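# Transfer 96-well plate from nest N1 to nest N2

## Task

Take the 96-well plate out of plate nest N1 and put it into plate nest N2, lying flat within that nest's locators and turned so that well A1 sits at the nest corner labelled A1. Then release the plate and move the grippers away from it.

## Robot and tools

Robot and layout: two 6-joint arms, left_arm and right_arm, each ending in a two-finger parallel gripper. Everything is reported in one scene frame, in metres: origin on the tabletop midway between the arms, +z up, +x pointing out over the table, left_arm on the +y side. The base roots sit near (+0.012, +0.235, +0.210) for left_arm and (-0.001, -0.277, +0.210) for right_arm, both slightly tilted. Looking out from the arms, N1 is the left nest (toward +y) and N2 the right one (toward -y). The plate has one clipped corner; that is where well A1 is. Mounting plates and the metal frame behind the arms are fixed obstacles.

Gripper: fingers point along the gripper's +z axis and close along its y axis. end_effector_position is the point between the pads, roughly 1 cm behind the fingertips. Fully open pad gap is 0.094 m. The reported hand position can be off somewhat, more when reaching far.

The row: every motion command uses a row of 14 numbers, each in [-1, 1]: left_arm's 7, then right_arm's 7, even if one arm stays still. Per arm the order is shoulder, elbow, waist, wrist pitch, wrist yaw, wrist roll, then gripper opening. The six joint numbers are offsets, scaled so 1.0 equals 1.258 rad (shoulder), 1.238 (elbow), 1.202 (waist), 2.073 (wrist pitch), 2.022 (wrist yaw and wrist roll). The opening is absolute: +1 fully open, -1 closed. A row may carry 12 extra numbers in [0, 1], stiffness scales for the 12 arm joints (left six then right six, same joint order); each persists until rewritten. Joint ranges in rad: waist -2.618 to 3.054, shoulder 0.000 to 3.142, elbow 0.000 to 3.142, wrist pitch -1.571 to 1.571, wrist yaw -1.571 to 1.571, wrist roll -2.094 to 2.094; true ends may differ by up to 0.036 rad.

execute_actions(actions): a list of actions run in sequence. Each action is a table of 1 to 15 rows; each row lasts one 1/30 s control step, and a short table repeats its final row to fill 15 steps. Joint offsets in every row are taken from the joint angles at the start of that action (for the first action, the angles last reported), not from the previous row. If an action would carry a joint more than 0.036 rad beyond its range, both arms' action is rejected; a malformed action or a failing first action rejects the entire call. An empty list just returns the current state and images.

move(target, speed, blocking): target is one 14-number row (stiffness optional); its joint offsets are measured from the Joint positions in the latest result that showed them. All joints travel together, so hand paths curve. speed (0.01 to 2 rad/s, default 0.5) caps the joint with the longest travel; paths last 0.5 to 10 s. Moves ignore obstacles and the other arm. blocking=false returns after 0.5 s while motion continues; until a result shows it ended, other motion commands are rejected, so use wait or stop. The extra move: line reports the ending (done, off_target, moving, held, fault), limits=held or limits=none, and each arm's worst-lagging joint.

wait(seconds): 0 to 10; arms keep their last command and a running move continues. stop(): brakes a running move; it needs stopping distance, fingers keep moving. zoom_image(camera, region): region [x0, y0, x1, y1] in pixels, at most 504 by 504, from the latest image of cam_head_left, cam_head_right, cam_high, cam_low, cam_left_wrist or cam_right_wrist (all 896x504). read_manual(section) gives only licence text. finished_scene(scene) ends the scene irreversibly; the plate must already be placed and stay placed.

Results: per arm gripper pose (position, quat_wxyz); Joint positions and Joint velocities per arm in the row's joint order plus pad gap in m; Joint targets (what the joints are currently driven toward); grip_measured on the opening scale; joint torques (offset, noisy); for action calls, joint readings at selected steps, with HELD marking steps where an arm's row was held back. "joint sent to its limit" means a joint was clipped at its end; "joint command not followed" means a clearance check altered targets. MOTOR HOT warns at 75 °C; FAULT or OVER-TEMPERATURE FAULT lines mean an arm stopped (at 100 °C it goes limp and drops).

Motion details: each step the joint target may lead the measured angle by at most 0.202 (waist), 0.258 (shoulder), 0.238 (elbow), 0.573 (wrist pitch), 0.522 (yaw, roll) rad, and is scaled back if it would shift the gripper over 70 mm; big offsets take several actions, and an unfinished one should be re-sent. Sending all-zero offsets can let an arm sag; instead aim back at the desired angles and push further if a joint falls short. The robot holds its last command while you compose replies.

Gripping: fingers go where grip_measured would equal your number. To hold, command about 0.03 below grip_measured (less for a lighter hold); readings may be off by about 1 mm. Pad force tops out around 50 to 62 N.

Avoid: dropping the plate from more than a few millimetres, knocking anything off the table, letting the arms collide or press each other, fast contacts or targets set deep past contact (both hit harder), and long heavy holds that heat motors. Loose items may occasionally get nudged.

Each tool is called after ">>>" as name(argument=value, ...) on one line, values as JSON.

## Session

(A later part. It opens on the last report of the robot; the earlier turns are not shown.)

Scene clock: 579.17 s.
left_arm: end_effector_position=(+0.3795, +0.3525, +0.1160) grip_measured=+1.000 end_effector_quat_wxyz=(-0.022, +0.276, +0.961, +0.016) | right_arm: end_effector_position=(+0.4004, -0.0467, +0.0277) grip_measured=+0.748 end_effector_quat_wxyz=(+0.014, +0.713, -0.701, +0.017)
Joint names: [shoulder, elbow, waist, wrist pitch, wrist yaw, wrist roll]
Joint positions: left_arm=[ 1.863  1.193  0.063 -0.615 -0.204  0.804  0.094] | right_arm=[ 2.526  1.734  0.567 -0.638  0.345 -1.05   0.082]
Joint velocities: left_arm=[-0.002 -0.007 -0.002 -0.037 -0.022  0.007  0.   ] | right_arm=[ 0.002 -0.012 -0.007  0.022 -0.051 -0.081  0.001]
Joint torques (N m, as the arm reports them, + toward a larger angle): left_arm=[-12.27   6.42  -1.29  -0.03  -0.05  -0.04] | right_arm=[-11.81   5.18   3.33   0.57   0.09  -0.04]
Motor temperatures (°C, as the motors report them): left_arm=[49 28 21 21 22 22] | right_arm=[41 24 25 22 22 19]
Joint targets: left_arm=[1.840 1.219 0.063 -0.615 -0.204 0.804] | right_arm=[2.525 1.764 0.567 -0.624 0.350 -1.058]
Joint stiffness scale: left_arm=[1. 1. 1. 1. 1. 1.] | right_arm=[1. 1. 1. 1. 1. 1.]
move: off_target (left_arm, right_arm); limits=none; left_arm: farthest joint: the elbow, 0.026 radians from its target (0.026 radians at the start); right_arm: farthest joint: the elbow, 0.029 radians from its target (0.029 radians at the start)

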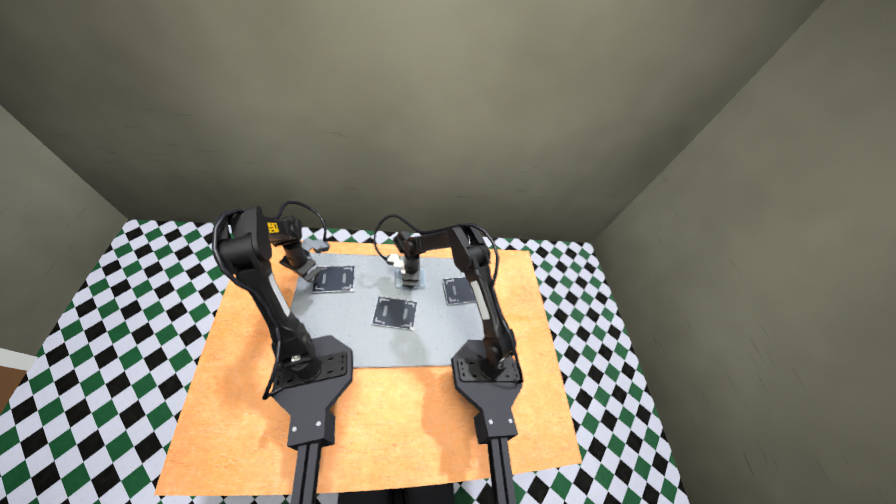

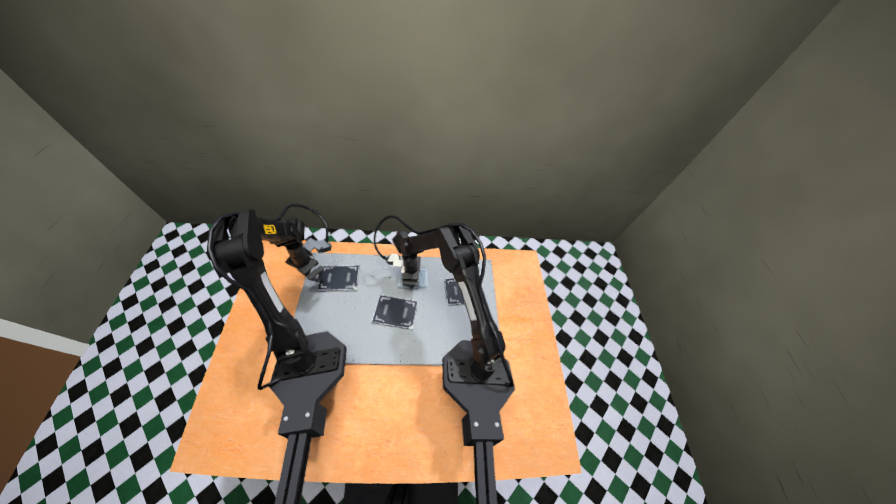

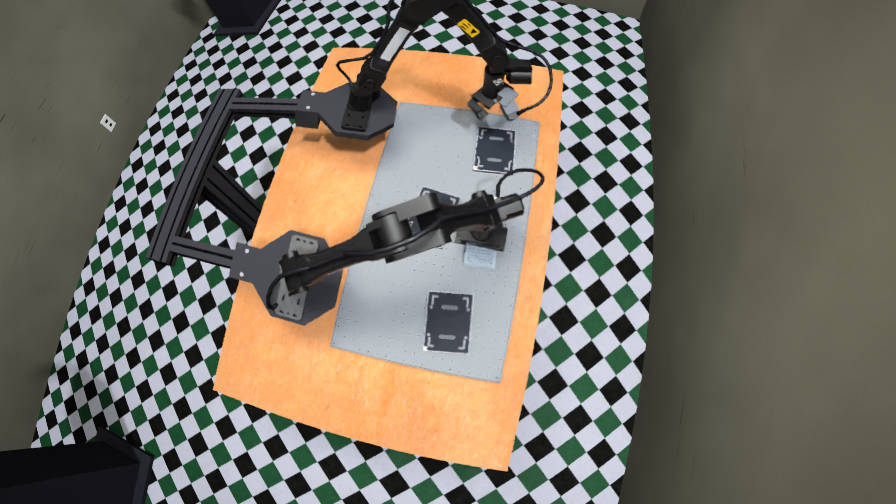

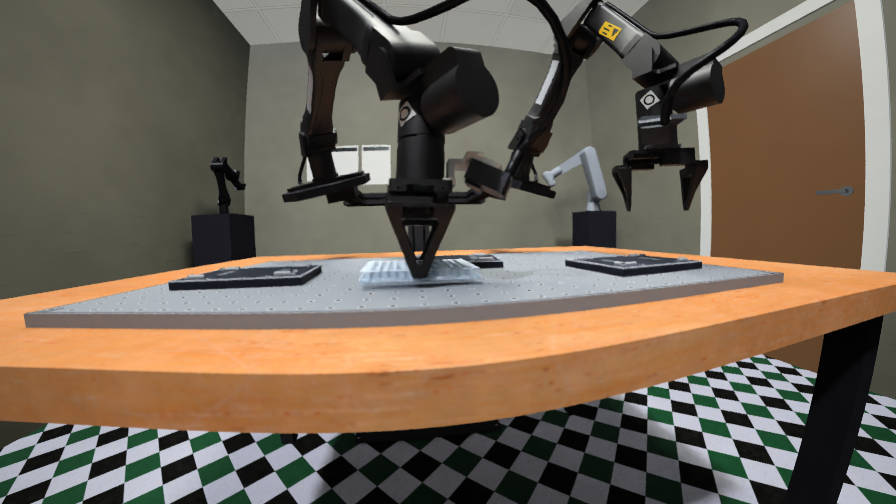

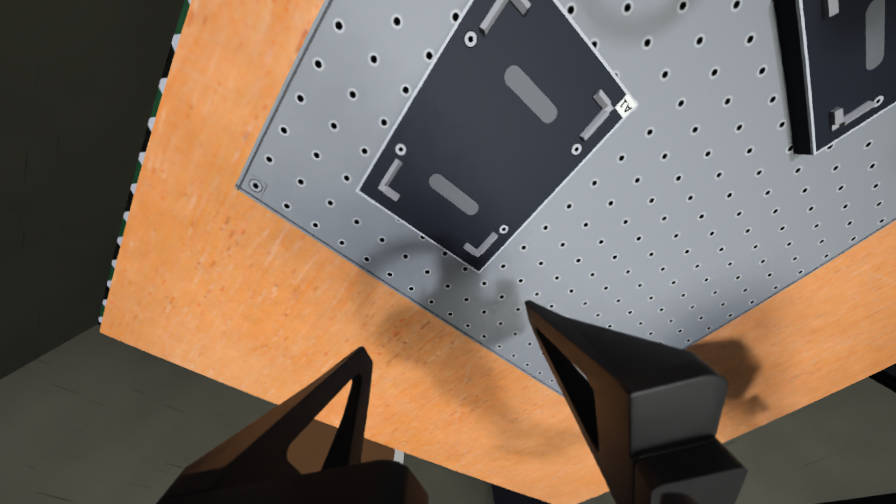

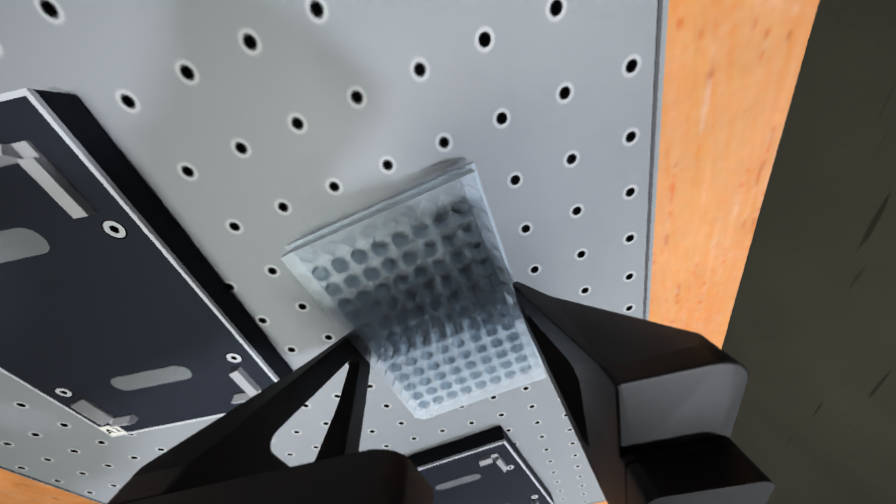

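>>> execute_actions(actions=[[[-0.018,0.021,0,0,0,0,1, 0.002,0.024,0,0.007,0.002,-0.004,0.71],[-0.018,0.021,0,0,0,0,1, 0.004,0.024,0,0.0075,0.002,-0.004,0.71],[-0.018,0.021,0,0,0,0,1, 0.006,0.024,0,0.008,0.002,-0.004,0.71],[-0.018,0.021,0,0,0,0,1, 0.008,0.024,0,0.0085,0.002,-0.004,0.71],[-0.018,0.021,0,0,0,0,1, 0.009,0.024,0,0.009,0.002,-0.004,0.71],[-0.018,0.021,0,0,0,0,1, 0.010,0.024,0,0.0095,0.002,-0.004,0.71],[-0.018,0.021,0,0,0,0,1, 0.011,0.024,0,0.010,0.002,-0.004,0.71],[-0.018,0.021,0,0,0,0,1, 0.012,0.024,0,0.0105,0.002,-0.004,0.71],[-0.018,0.021,0,0,0,0,1, 0.013,0.024,0,0.011,0.002,-0.004,0.71],[-0.018,0.021,0,0,0,0,1, 0.014,0.024,0,0.0115,0.002,-0.004,0.71],[-0.018,0.021,0,0,0,0,1, 0.015,0.024,0,0.012,0.002,-0.004,0.71]]])

>>> zoom_image(camera="cam_low", region=[345, 230, 505, 310])

Scene clock: 592.60 s.
left_arm: end_effector_position=(+0.3795, +0.3525, +0.1160) grip_measured=+1.000 end_effector_quat_wxyz=(-0.022, +0.276, +0.961, +0.016) | right_arm: end_effector_position=(+0.3993, -0.0459, +0.0224) grip_measured=+0.748 end_effector_quat_wxyz=(+0.014, +0.713, -0.701, +0.018)
Joint names: [shoulder, elbow, waist, wrist pitch, wrist yaw, wrist roll]
Joint positions: left_arm=[ 1.863  1.193  0.063 -0.615 -0.204  0.804  0.094] | right_arm=[ 2.539  1.734  0.567 -0.624  0.347 -1.052  0.082]
Joint velocities: left_arm=[ 0.012  0.002  0.002  0.007 -0.066 -0.022  0.   ] | right_arm=[ 0.012 -0.002  0.012  0.007  0.007 -0.037 -0.   ]
Joint torques (N m, as the arm reports them, + toward a larger angle): left_arm=[-12.27   6.43  -1.28  -0.03  -0.06  -0.04] | right_arm=[-11.29   5.19   3.38   0.54   0.06  -0.07]
Motor temperatures (°C, as the motors report them): left_arm=[49 28 21 21 22 22] | right_arm=[42 24 25 22 22 19]
Joint targets: left_arm=[1.840 1.219 0.063 -0.615 -0.204 0.804] | right_arm=[2.545 1.764 0.567 -0.613 0.349 -1.059]
Joint stiffness scale: left_arm=[1. 1. 1. 1. 1. 1.] | right_arm=[1. 1. 1. 1. 1. 1.]
Step readings (joint positions):
0: left_arm=[1.863 1.193 0.063 -0.615 -0.204 0.804] | right_arm=[2.526 1.734 0.567 -0.637 0.345 -1.050]
1: left_arm=[1.863 1.193 0.063 -0.615 -0.204 0.804] | right_arm=[2.526 1.734 0.567 -0.637 0.345 -1.051]
2: left_arm=[1.863 1.193 0.063 -0.615 -0.204 0.804] | right_arm=[2.526 1.734 0.567 -0.637 0.345 -1.051]
4: left_arm=[1.863 1.193 0.063 -0.615 -0.204 0.804] | right_arm=[2.526 1.734 0.567 -0.636 0.345 -1.051]
8: left_arm=[1.863 1.193 0.063 -0.615 -0.204 0.804] | right_arm=[2.528 1.734 0.567 -0.631 0.345 -1.051]
15: Joint positions above

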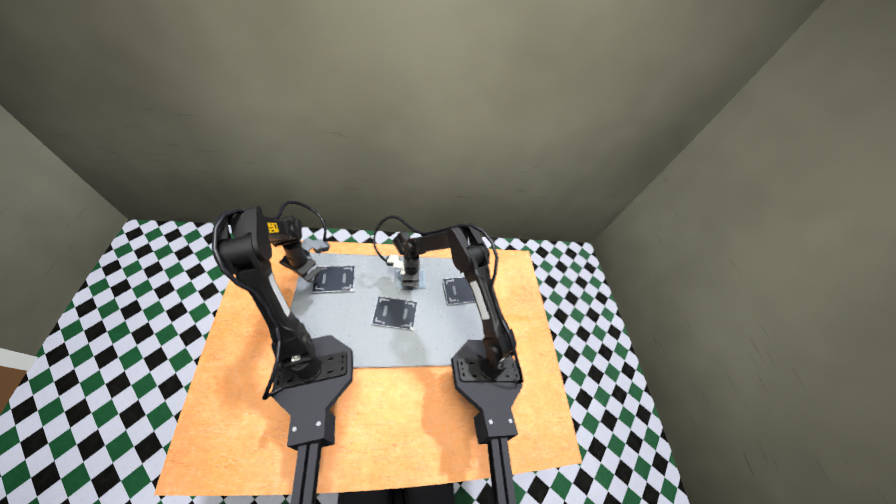

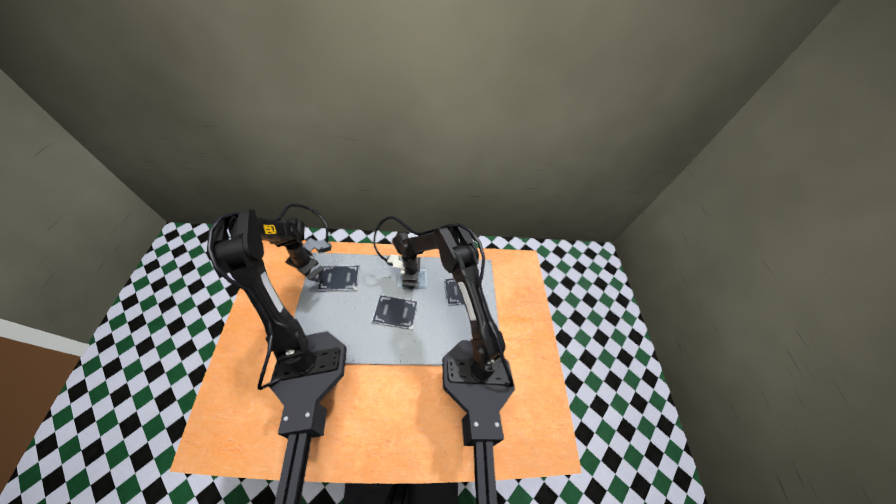

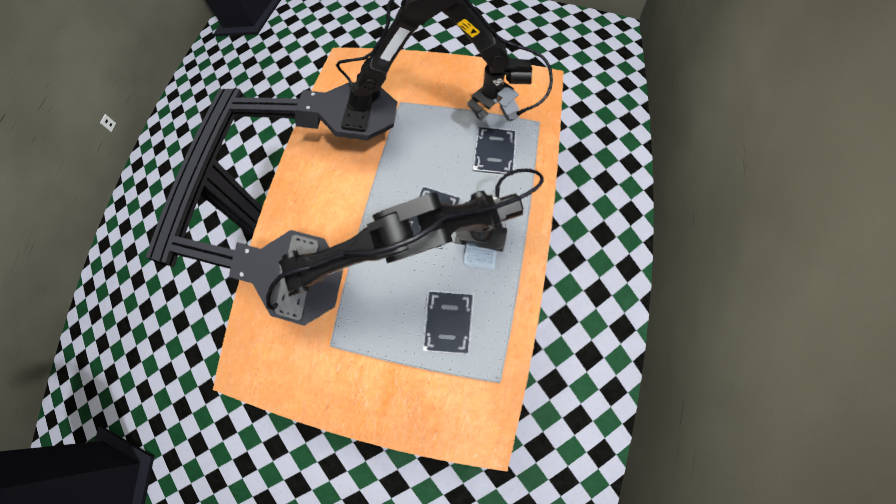

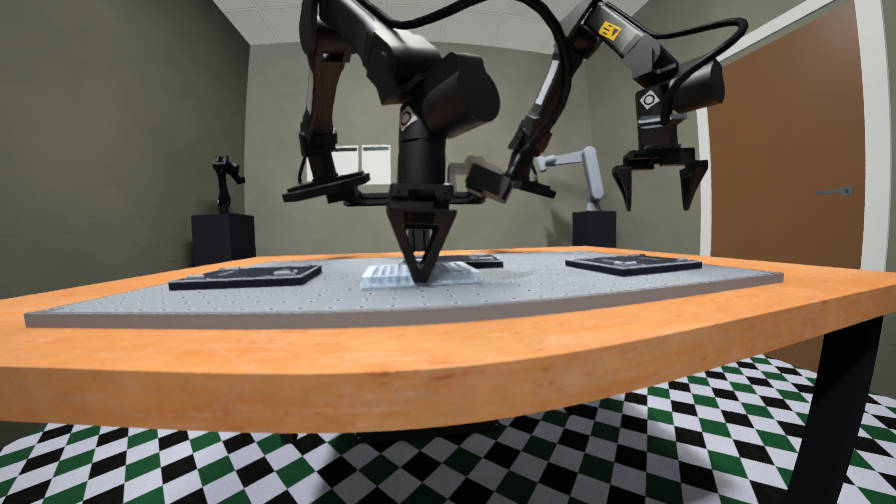

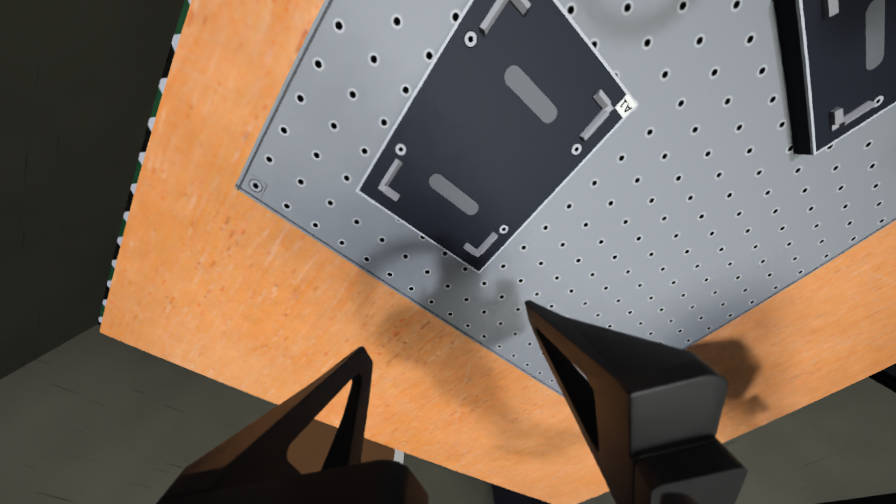

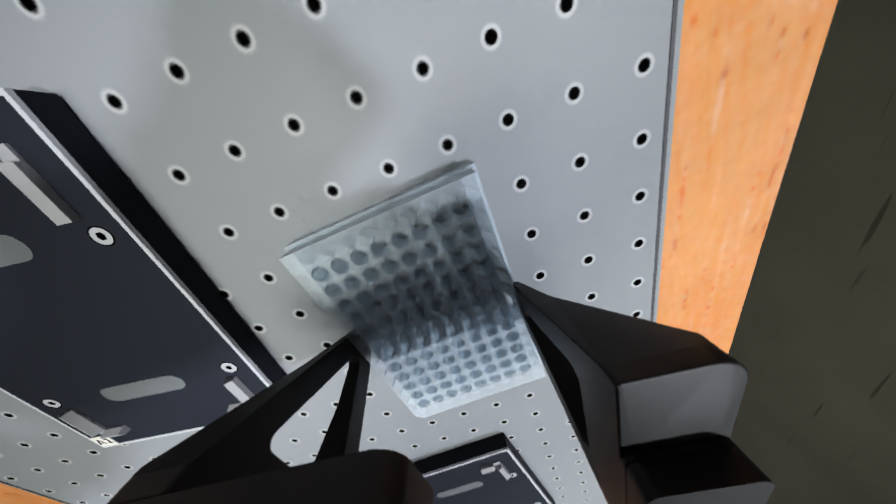

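Region (345, 230, 505, 310) of cam_low's 896x504 image, scaled by 3.150, with more detail than that image has.

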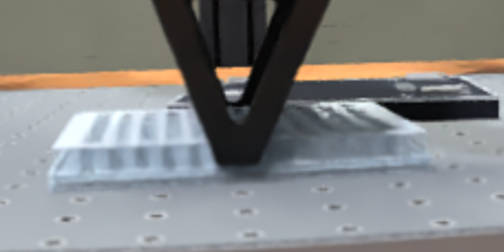

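>>> execute_actions(actions=[[[-0.018,0.021,0,0,0,0,1, -0.006,0.024,0,0.004,0,0,0.76],[-0.018,0.021,0,0,0,0,1, -0.006,0.024,0,0.004,0,0,0.78],[-0.018,0.021,0,0,0,0,1, -0.006,0.024,0,0.004,0,0,0.80],[-0.018,0.021,0,0,0,0,1, -0.006,0.024,0,0.004,0,0,0.83],[-0.018,0.021,0,0,0,0,1, -0.006,0.024,0,0.004,0,0,0.86],[-0.018,0.021,0,0,0,0,1, -0.006,0.024,0,0.004,0,0,0.90],[-0.018,0.021,0,0,0,0,1, -0.008,0.024,0,0.004,0,0,0.95],[-0.018,0.021,0,0,0,0,1, -0.010,0.024,0,0.004,0,0,1],[-0.018,0.021,0,0,0,0,1, -0.012,0.024,0,0.004,0,0,1],[-0.018,0.021,0,0,0,0,1, -0.014,0.024,0,0.002,0,0,1],[-0.018,0.021,0,0,0,0,1, -0.016,0.024,0.004,0,0,0,1],[-0.018,0.021,0,0,0,0,1, -0.018,0.024,0.008,-0.002,0,0,1]],[[-0.018,0.021,0,0,0,0,1, -0.022,0.024,0.012,-0.005,0,0,1],[-0.018,0.021,0,0,0,0,1, -0.026,0.024,0.013,-0.007,0,0,1],[-0.018,0.021,0,0,0,0,1, -0.030,0.024,0.014,-0.009,0,0,1],[-0.018,0.021,0,0,0,0,1, -0.034,0.024,0.015,-0.011,0,0,1],[-0.018,0.021,0,0,0,0,1, -0.038,0.024,0.016,-0.013,0,0,1],[-0.018,0.021,0,0,0,0,1, -0.043,0.024,0.017,-0.016,0,0,1],[-0.018,0.021,0,0,0,0,1, -0.048,0.024,0.018,-0.019,0,0,1],[-0.018,0.021,0,0,0,0,1, -0.053,0.024,0.019,-0.022,0,0,1],[-0.018,0.021,0,0,0,0,1, -0.058,0.024,0.020,-0.025,0,0,1],[-0.018,0.021,0,0,0,0,1, -0.063,0.024,0.021,-0.028,0,0,1],[-0.018,0.021,0,0,0,0,1, -0.068,0.024,0.022,-0.030,0,0,1]]])

Scene clock: 643.10 s.
left_arm: end_effector_position=(+0.3795, +0.3525, +0.1160) grip_measured=+1.000 end_effector_quat_wxyz=(-0.022, +0.276, +0.961, +0.016) | right_arm: end_effector_position=(+0.4076, -0.0475, +0.0463) grip_measured=+1.000 end_effector_quat_wxyz=(+0.006, +0.713, -0.701, +0.020)
Joint names: [shoulder, elbow, waist, wrist pitch, wrist yaw, wrist roll]
Joint positions: left_arm=[ 1.863  1.193  0.063 -0.615 -0.204  0.804  0.094] | right_arm=[ 2.482  1.734  0.571 -0.665  0.347 -1.052  0.094]
Joint velocities: left_arm=[-0.007  0.012 -0.007 -0.022 -0.022  0.007  0.   ] | right_arm=[-0.115 -0.002  0.037 -0.051 -0.022 -0.022  0.   ]
Joint torques (N m, as the arm reports them, + toward a larger angle): left_arm=[-12.27   6.43  -1.28  -0.03  -0.05  -0.04] | right_arm=[-13.3    5.3    4.94   0.23   0.01   0.02]
Motor temperatures (°C, as the motors report them): left_arm=[49 28 21 21 22 22] | right_arm=[42 24 25 22 22 19]
Joint targets: left_arm=[1.840 1.219 0.063 -0.615 -0.204 0.804] | right_arm=[2.453 1.764 0.594 -0.684 0.347 -1.052]
Joint stiffness scale: left_arm=[1. 1. 1. 1. 1. 1.] | right_arm=[1. 1. 1. 1. 1. 1.]
Step readings (joint positions; steps 1 to 15: 1st action; 16 to 30: 2nd action):
0: left_arm=[1.863 1.193 0.063 -0.615 -0.204 0.804] | right_arm=[2.539 1.734 0.567 -0.622 0.347 -1.052]
1: left_arm=[1.863 1.193 0.063 -0.615 -0.204 0.804] | right_arm=[2.539 1.734 0.567 -0.622 0.347 -1.052]
2: left_arm=[1.863 1.193 0.063 -0.615 -0.204 0.804] | right_arm=[2.539 1.734 0.567 -0.622 0.347 -1.052]
4: left_arm=[1.863 1.193 0.063 -0.615 -0.204 0.804] | right_arm=[2.539 1.734 0.567 -0.622 0.347 -1.052]
8: left_arm=[1.863 1.193 0.063 -0.615 -0.204 0.804] | right_arm=[2.539 1.734 0.567 -0.622 0.347 -1.052]
15: left_arm=[1.863 1.193 0.063 -0.615 -0.204 0.804] | right_arm=[2.539 1.734 0.567 -0.622 0.347 -1.052]
16: left_arm=[1.863 1.193 0.063 -0.615 -0.204 0.804] | right_arm=[2.539 1.734 0.567 -0.622 0.347 -1.052]
17: left_arm=[1.863 1.193 0.063 -0.615 -0.204 0.804] | right_arm=[2.539 1.734 0.567 -0.623 0.347 -1.052]
19: left_arm=[1.863 1.193 0.063 -0.615 -0.204 0.804] | right_arm=[2.539 1.734 0.567 -0.626 0.347 -1.052]
23: left_arm=[1.863 1.193 0.063 -0.615 -0.204 0.804] | right_arm=[2.528 1.734 0.567 -0.643 0.347 -1.052]
30: Joint positions above

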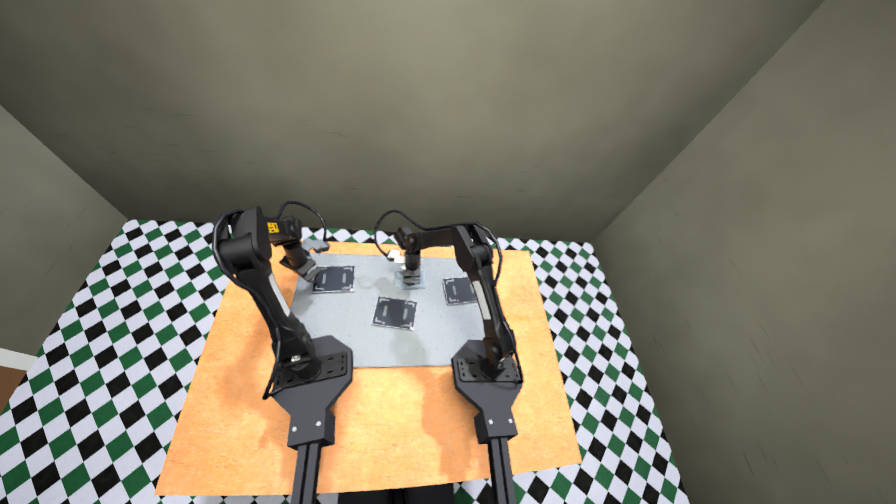

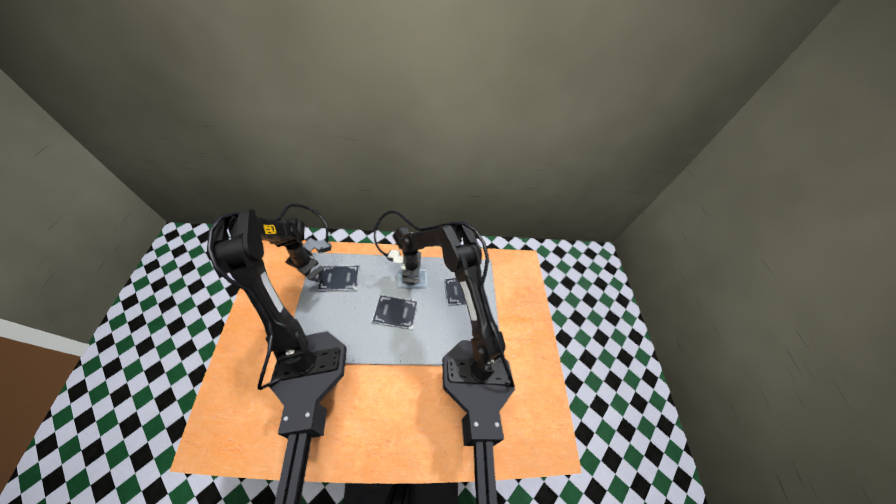

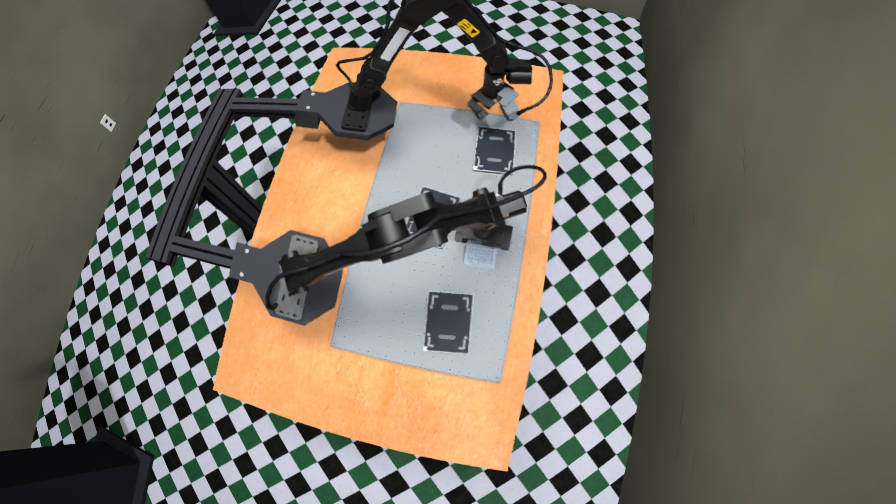

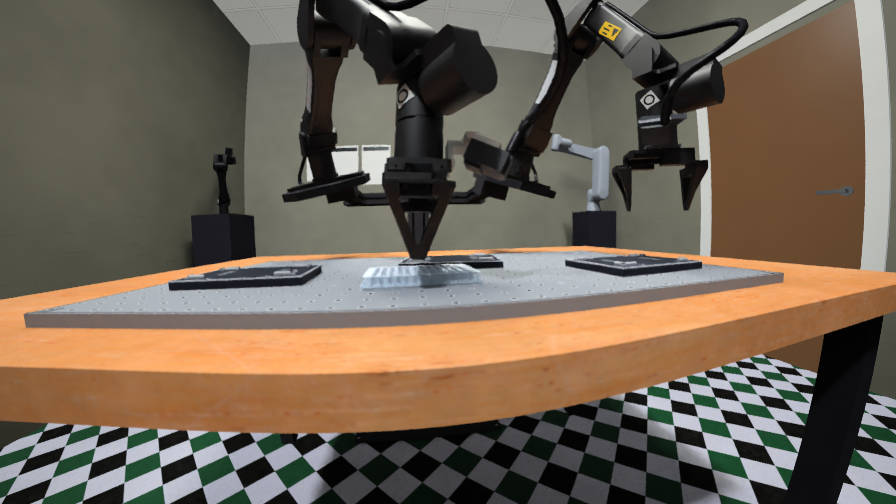

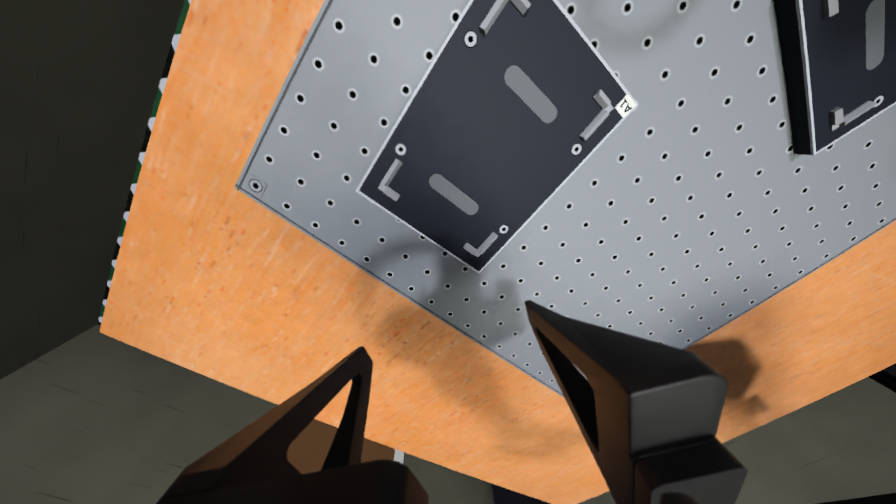

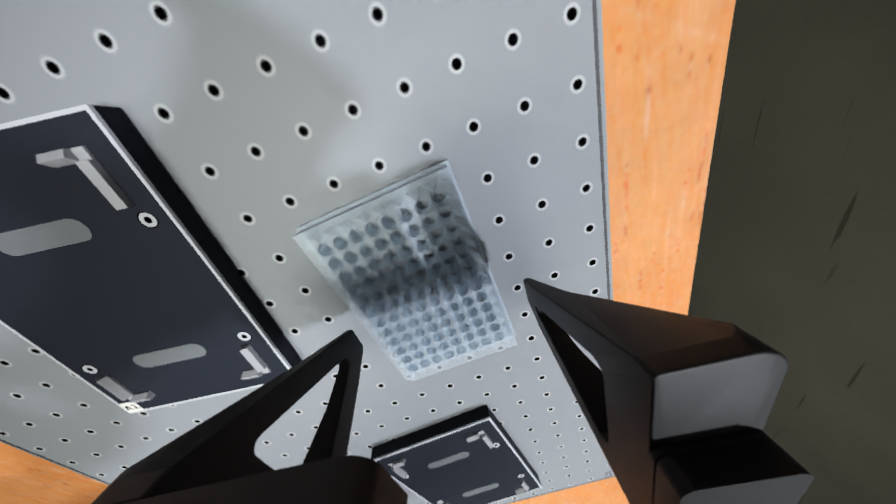

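>>> move(target=[0.605, 0.754, -0.759, -0.175, -0.071, 0.042, 1, -0.725, -0.577, -0.683, 0, -0.07, 0.27, 1], speed=0.8)

Scene clock: 679.17 s.
left_arm: end_effector_position=(+0.4209, -0.0589, +0.0988) grip_measured=+1.000 end_effector_quat_wxyz=(+0.003, +0.701, +0.713, +0.002) | right_arm: end_effector_position=(+0.3300, -0.4041, +0.1631) grip_measured=+1.000 end_effector_quat_wxyz=(-0.017, -0.118, +0.991, -0.057)
Joint names: [shoulder, elbow, waist, wrist pitch, wrist yaw, wrist roll]
Joint positions: left_arm=[ 2.629  2.094 -0.847 -0.962 -0.341  0.883  0.094] | right_arm=[ 1.595  1.036 -0.249 -0.668  0.213 -0.515  0.094]
Joint velocities: left_arm=[-0.002 -0.007 -0.002 -0.081 -0.007 -0.051  0.   ] | right_arm=[-0.002  0.002  0.002 -0.022 -0.051  0.022  0.   ]
Joint torques (N m, as the arm reports them, + toward a larger angle): left_arm=[-14.67   7.78  -4.76  -0.16  -0.08   0.02] | right_arm=[-9.61  2.45  0.41  0.54  0.    0.1 ]
Motor temperatures (°C, as the motors report them): left_arm=[50 29 21 21 22 22] | right_arm=[46 24 25 21 22 19]
Joint targets: left_arm=[2.624 2.127 -0.850 -0.977 -0.347 0.889] | right_arm=[1.570 1.020 -0.250 -0.665 0.206 -0.506]
Joint stiffness scale: left_arm=[1. 1. 1. 1. 1. 1.] | right_arm=[1. 1. 1. 1. 1. 1.]
move: off_target (left_arm, right_arm); limits=none; left_arm: farthest joint: the elbow, 0.032 radians from its target (0.933 radians at the start); right_arm: farthest joint: the shoulder, 0.025 radians from its target (0.909 radians at the start)

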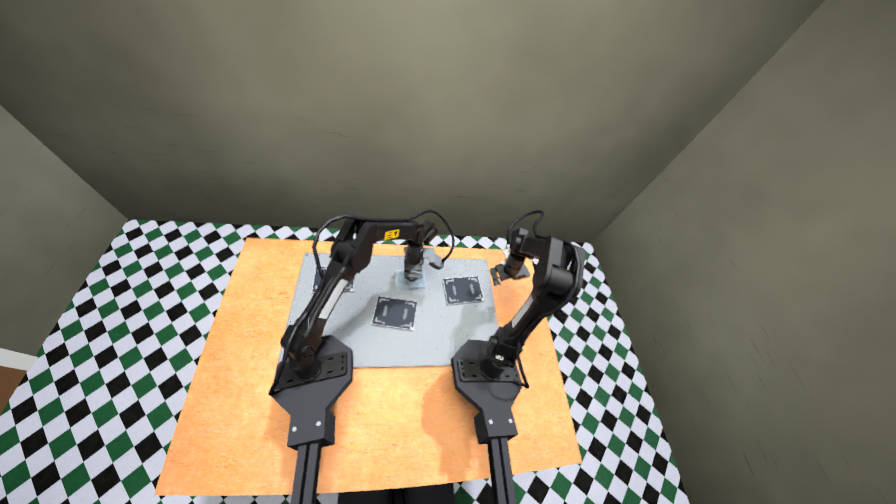

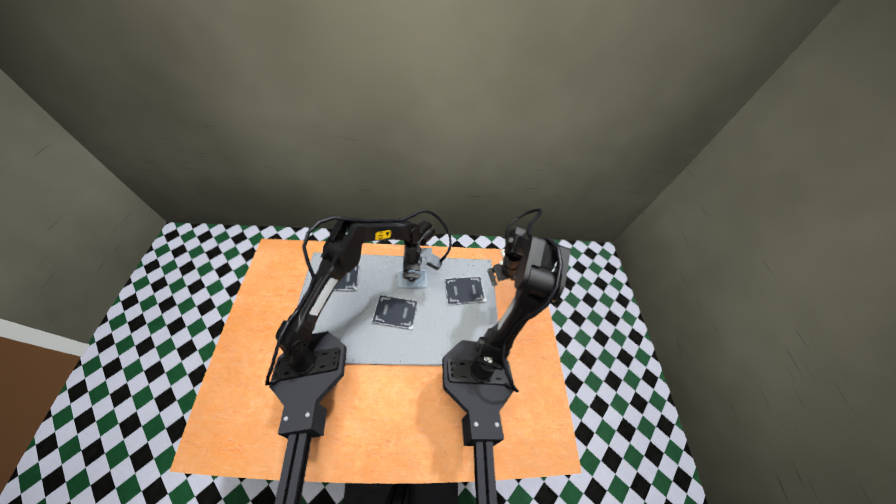

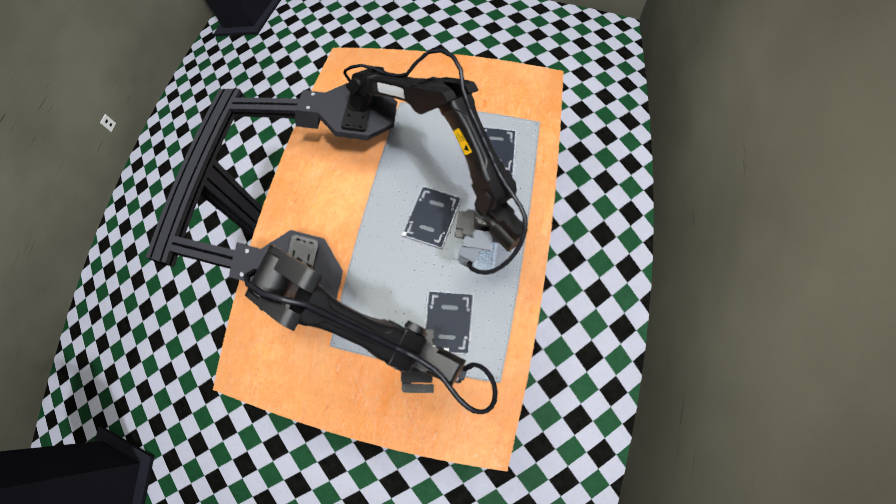

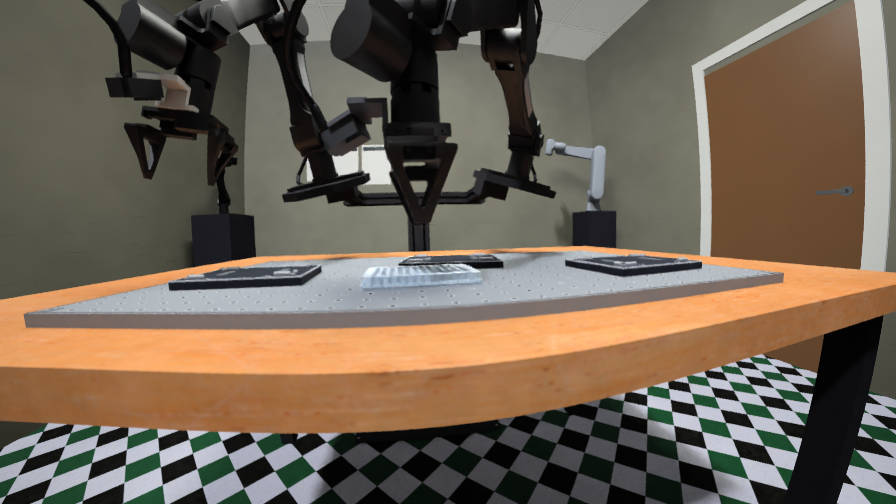

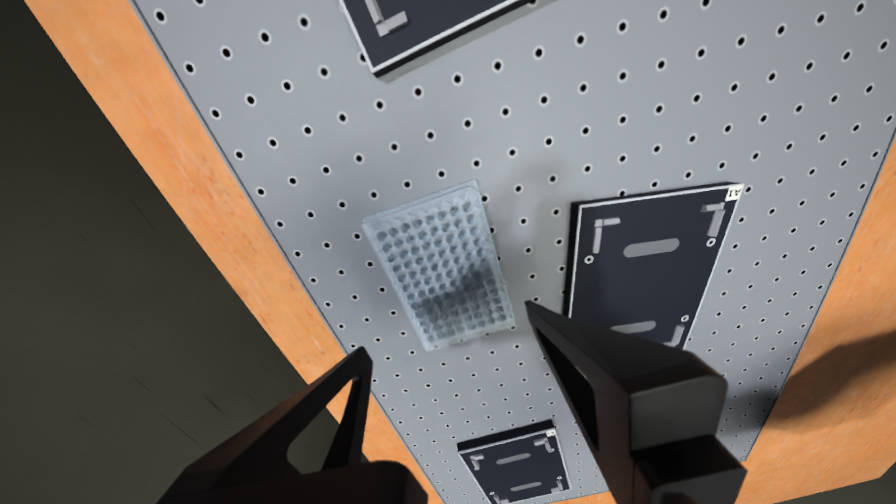

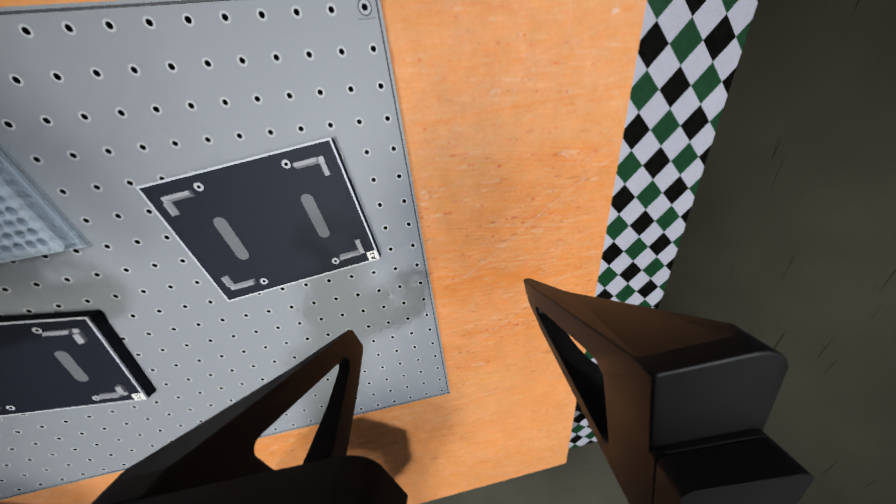

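>>> execute_actions(actions=[])

Scene clock: 711.00 s.
left_arm: end_effector_position=(+0.4209, -0.0588, +0.0988) grip_measured=+1.000 end_effector_quat_wxyz=(+0.003, +0.701, +0.713, +0.003) | right_arm: end_effector_position=(+0.3300, -0.4040, +0.1631) grip_measured=+1.000 end_effector_quat_wxyz=(-0.017, -0.118, +0.991, -0.057)
Joint names: [shoulder, elbow, waist, wrist pitch, wrist yaw, wrist roll]
Joint positions: left_arm=[ 2.629  2.094 -0.847 -0.963 -0.341  0.883  0.094] | right_arm=[ 1.595  1.036 -0.249 -0.668  0.213 -0.515  0.094]
Joint velocities: left_arm=[-0.017 -0.002 -0.012  0.022  0.007  0.007  0.   ] | right_arm=[ 0.007 -0.002 -0.012  0.007 -0.081 -0.007  0.   ]
Joint torques (N m, as the arm reports them, + toward a larger angle): left_arm=[-14.66   7.77  -4.76  -0.14  -0.09   0.02] | right_arm=[-9.63  2.43  0.4   0.54 -0.02  0.11]
Motor temperatures (°C, as the motors report them): left_arm=[54 30 22 20 22 22] | right_arm=[41 23 24 22 22 19]
Joint targets: left_arm=[2.624 2.127 -0.850 -0.977 -0.347 0.889] | right_arm=[1.570 1.020 -0.250 -0.665 0.205 -0.506]
Joint stiffness scale: left_arm=[1. 1. 1. 1. 1. 1.] | right_arm=[1. 1. 1. 1. 1. 1.]

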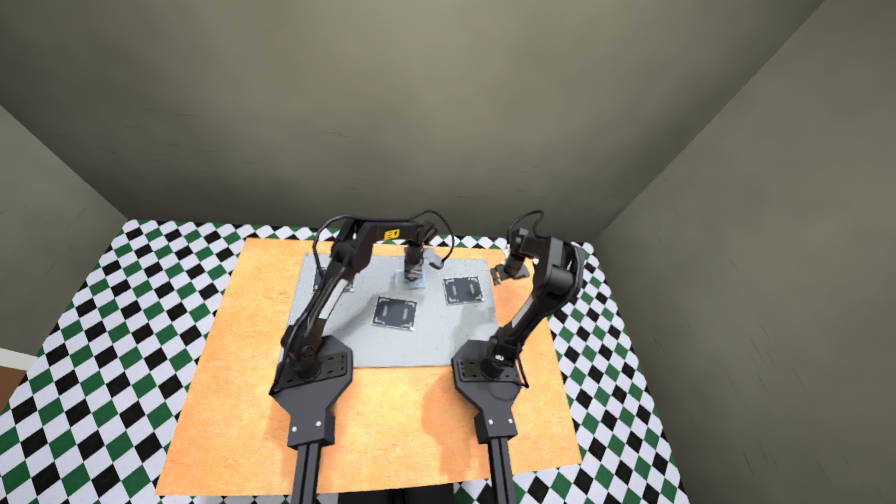

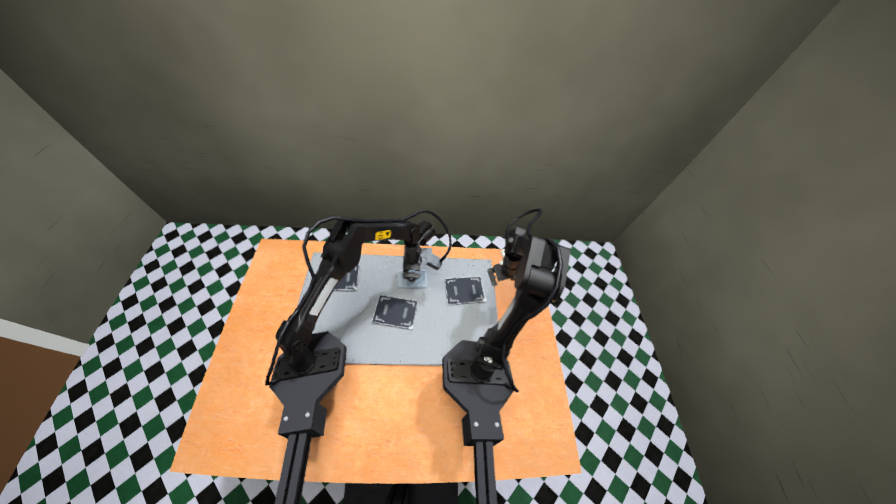

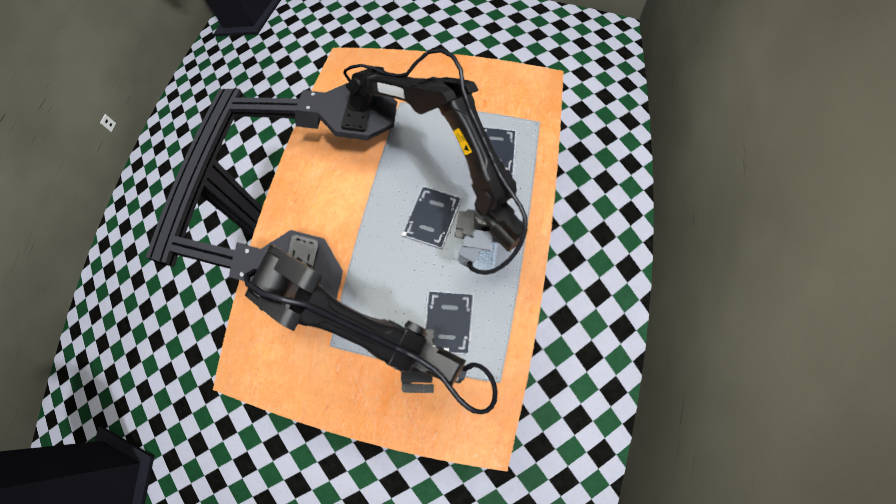

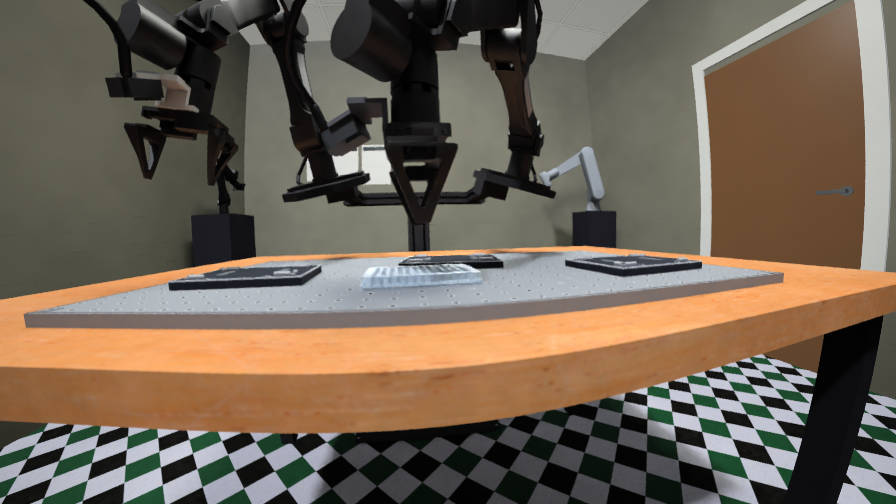

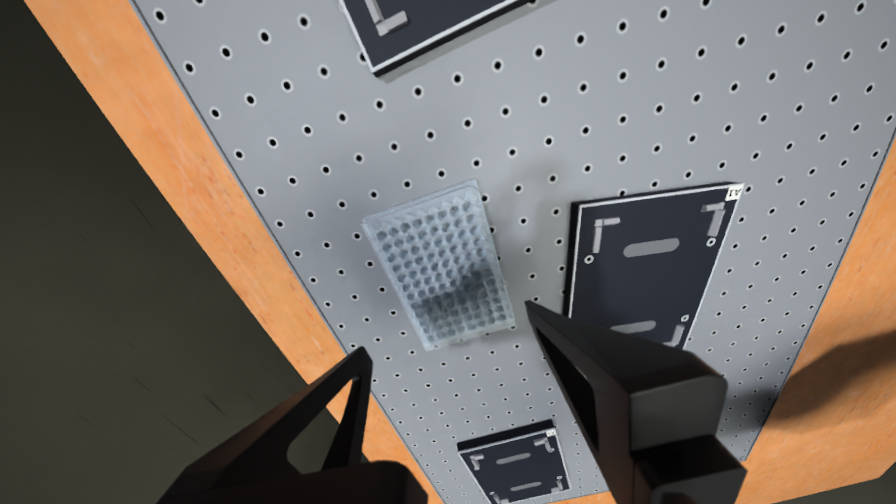

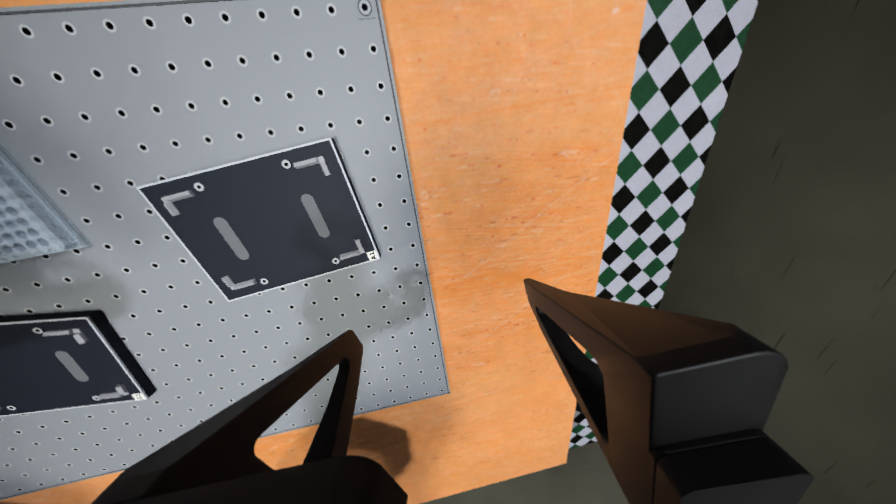

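>>> zoom_image(camera="cam_left_wrist", region=[340, 160, 540, 370])

Region (340, 160, 540, 370) of cam_left_wrist's 896x504 image, scaled by 2.400, with more detail than that image has; it fills the left 480 columns of this view, and the rest is white.

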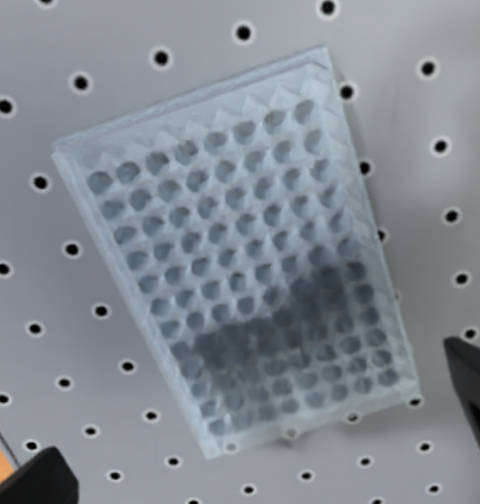

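>>> zoom_image(camera="cam_left_wrist", region=[440, 165, 500, 225])

>>> zoom_image(camera="cam_left_wrist", region=[350, 195, 410, 255])

Region (440, 165, 500, 225) of cam_left_wrist's 896x504 image, scaled by 8.400, with more detail than that image has.

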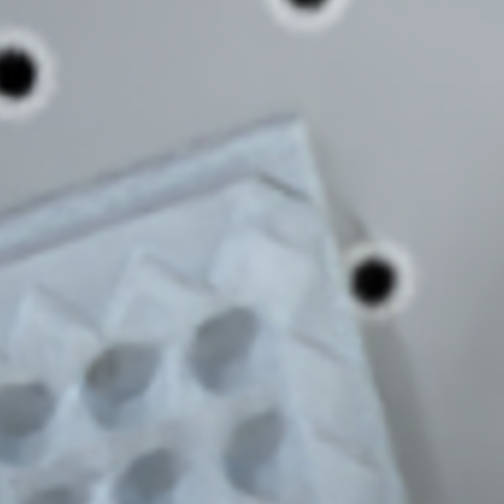

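Region (350, 195, 410, 255) of cam_left_wrist's 896x504 image, scaled by 8.400, with more detail than that image has.

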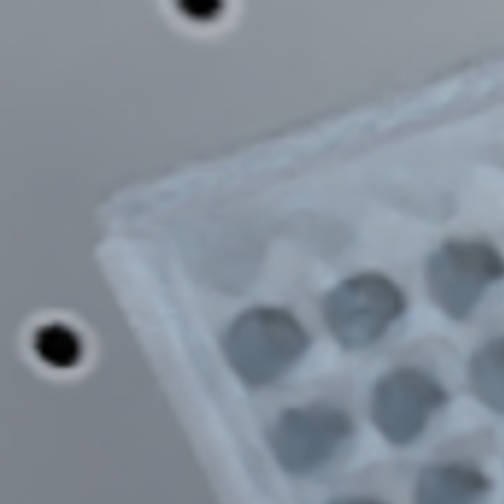

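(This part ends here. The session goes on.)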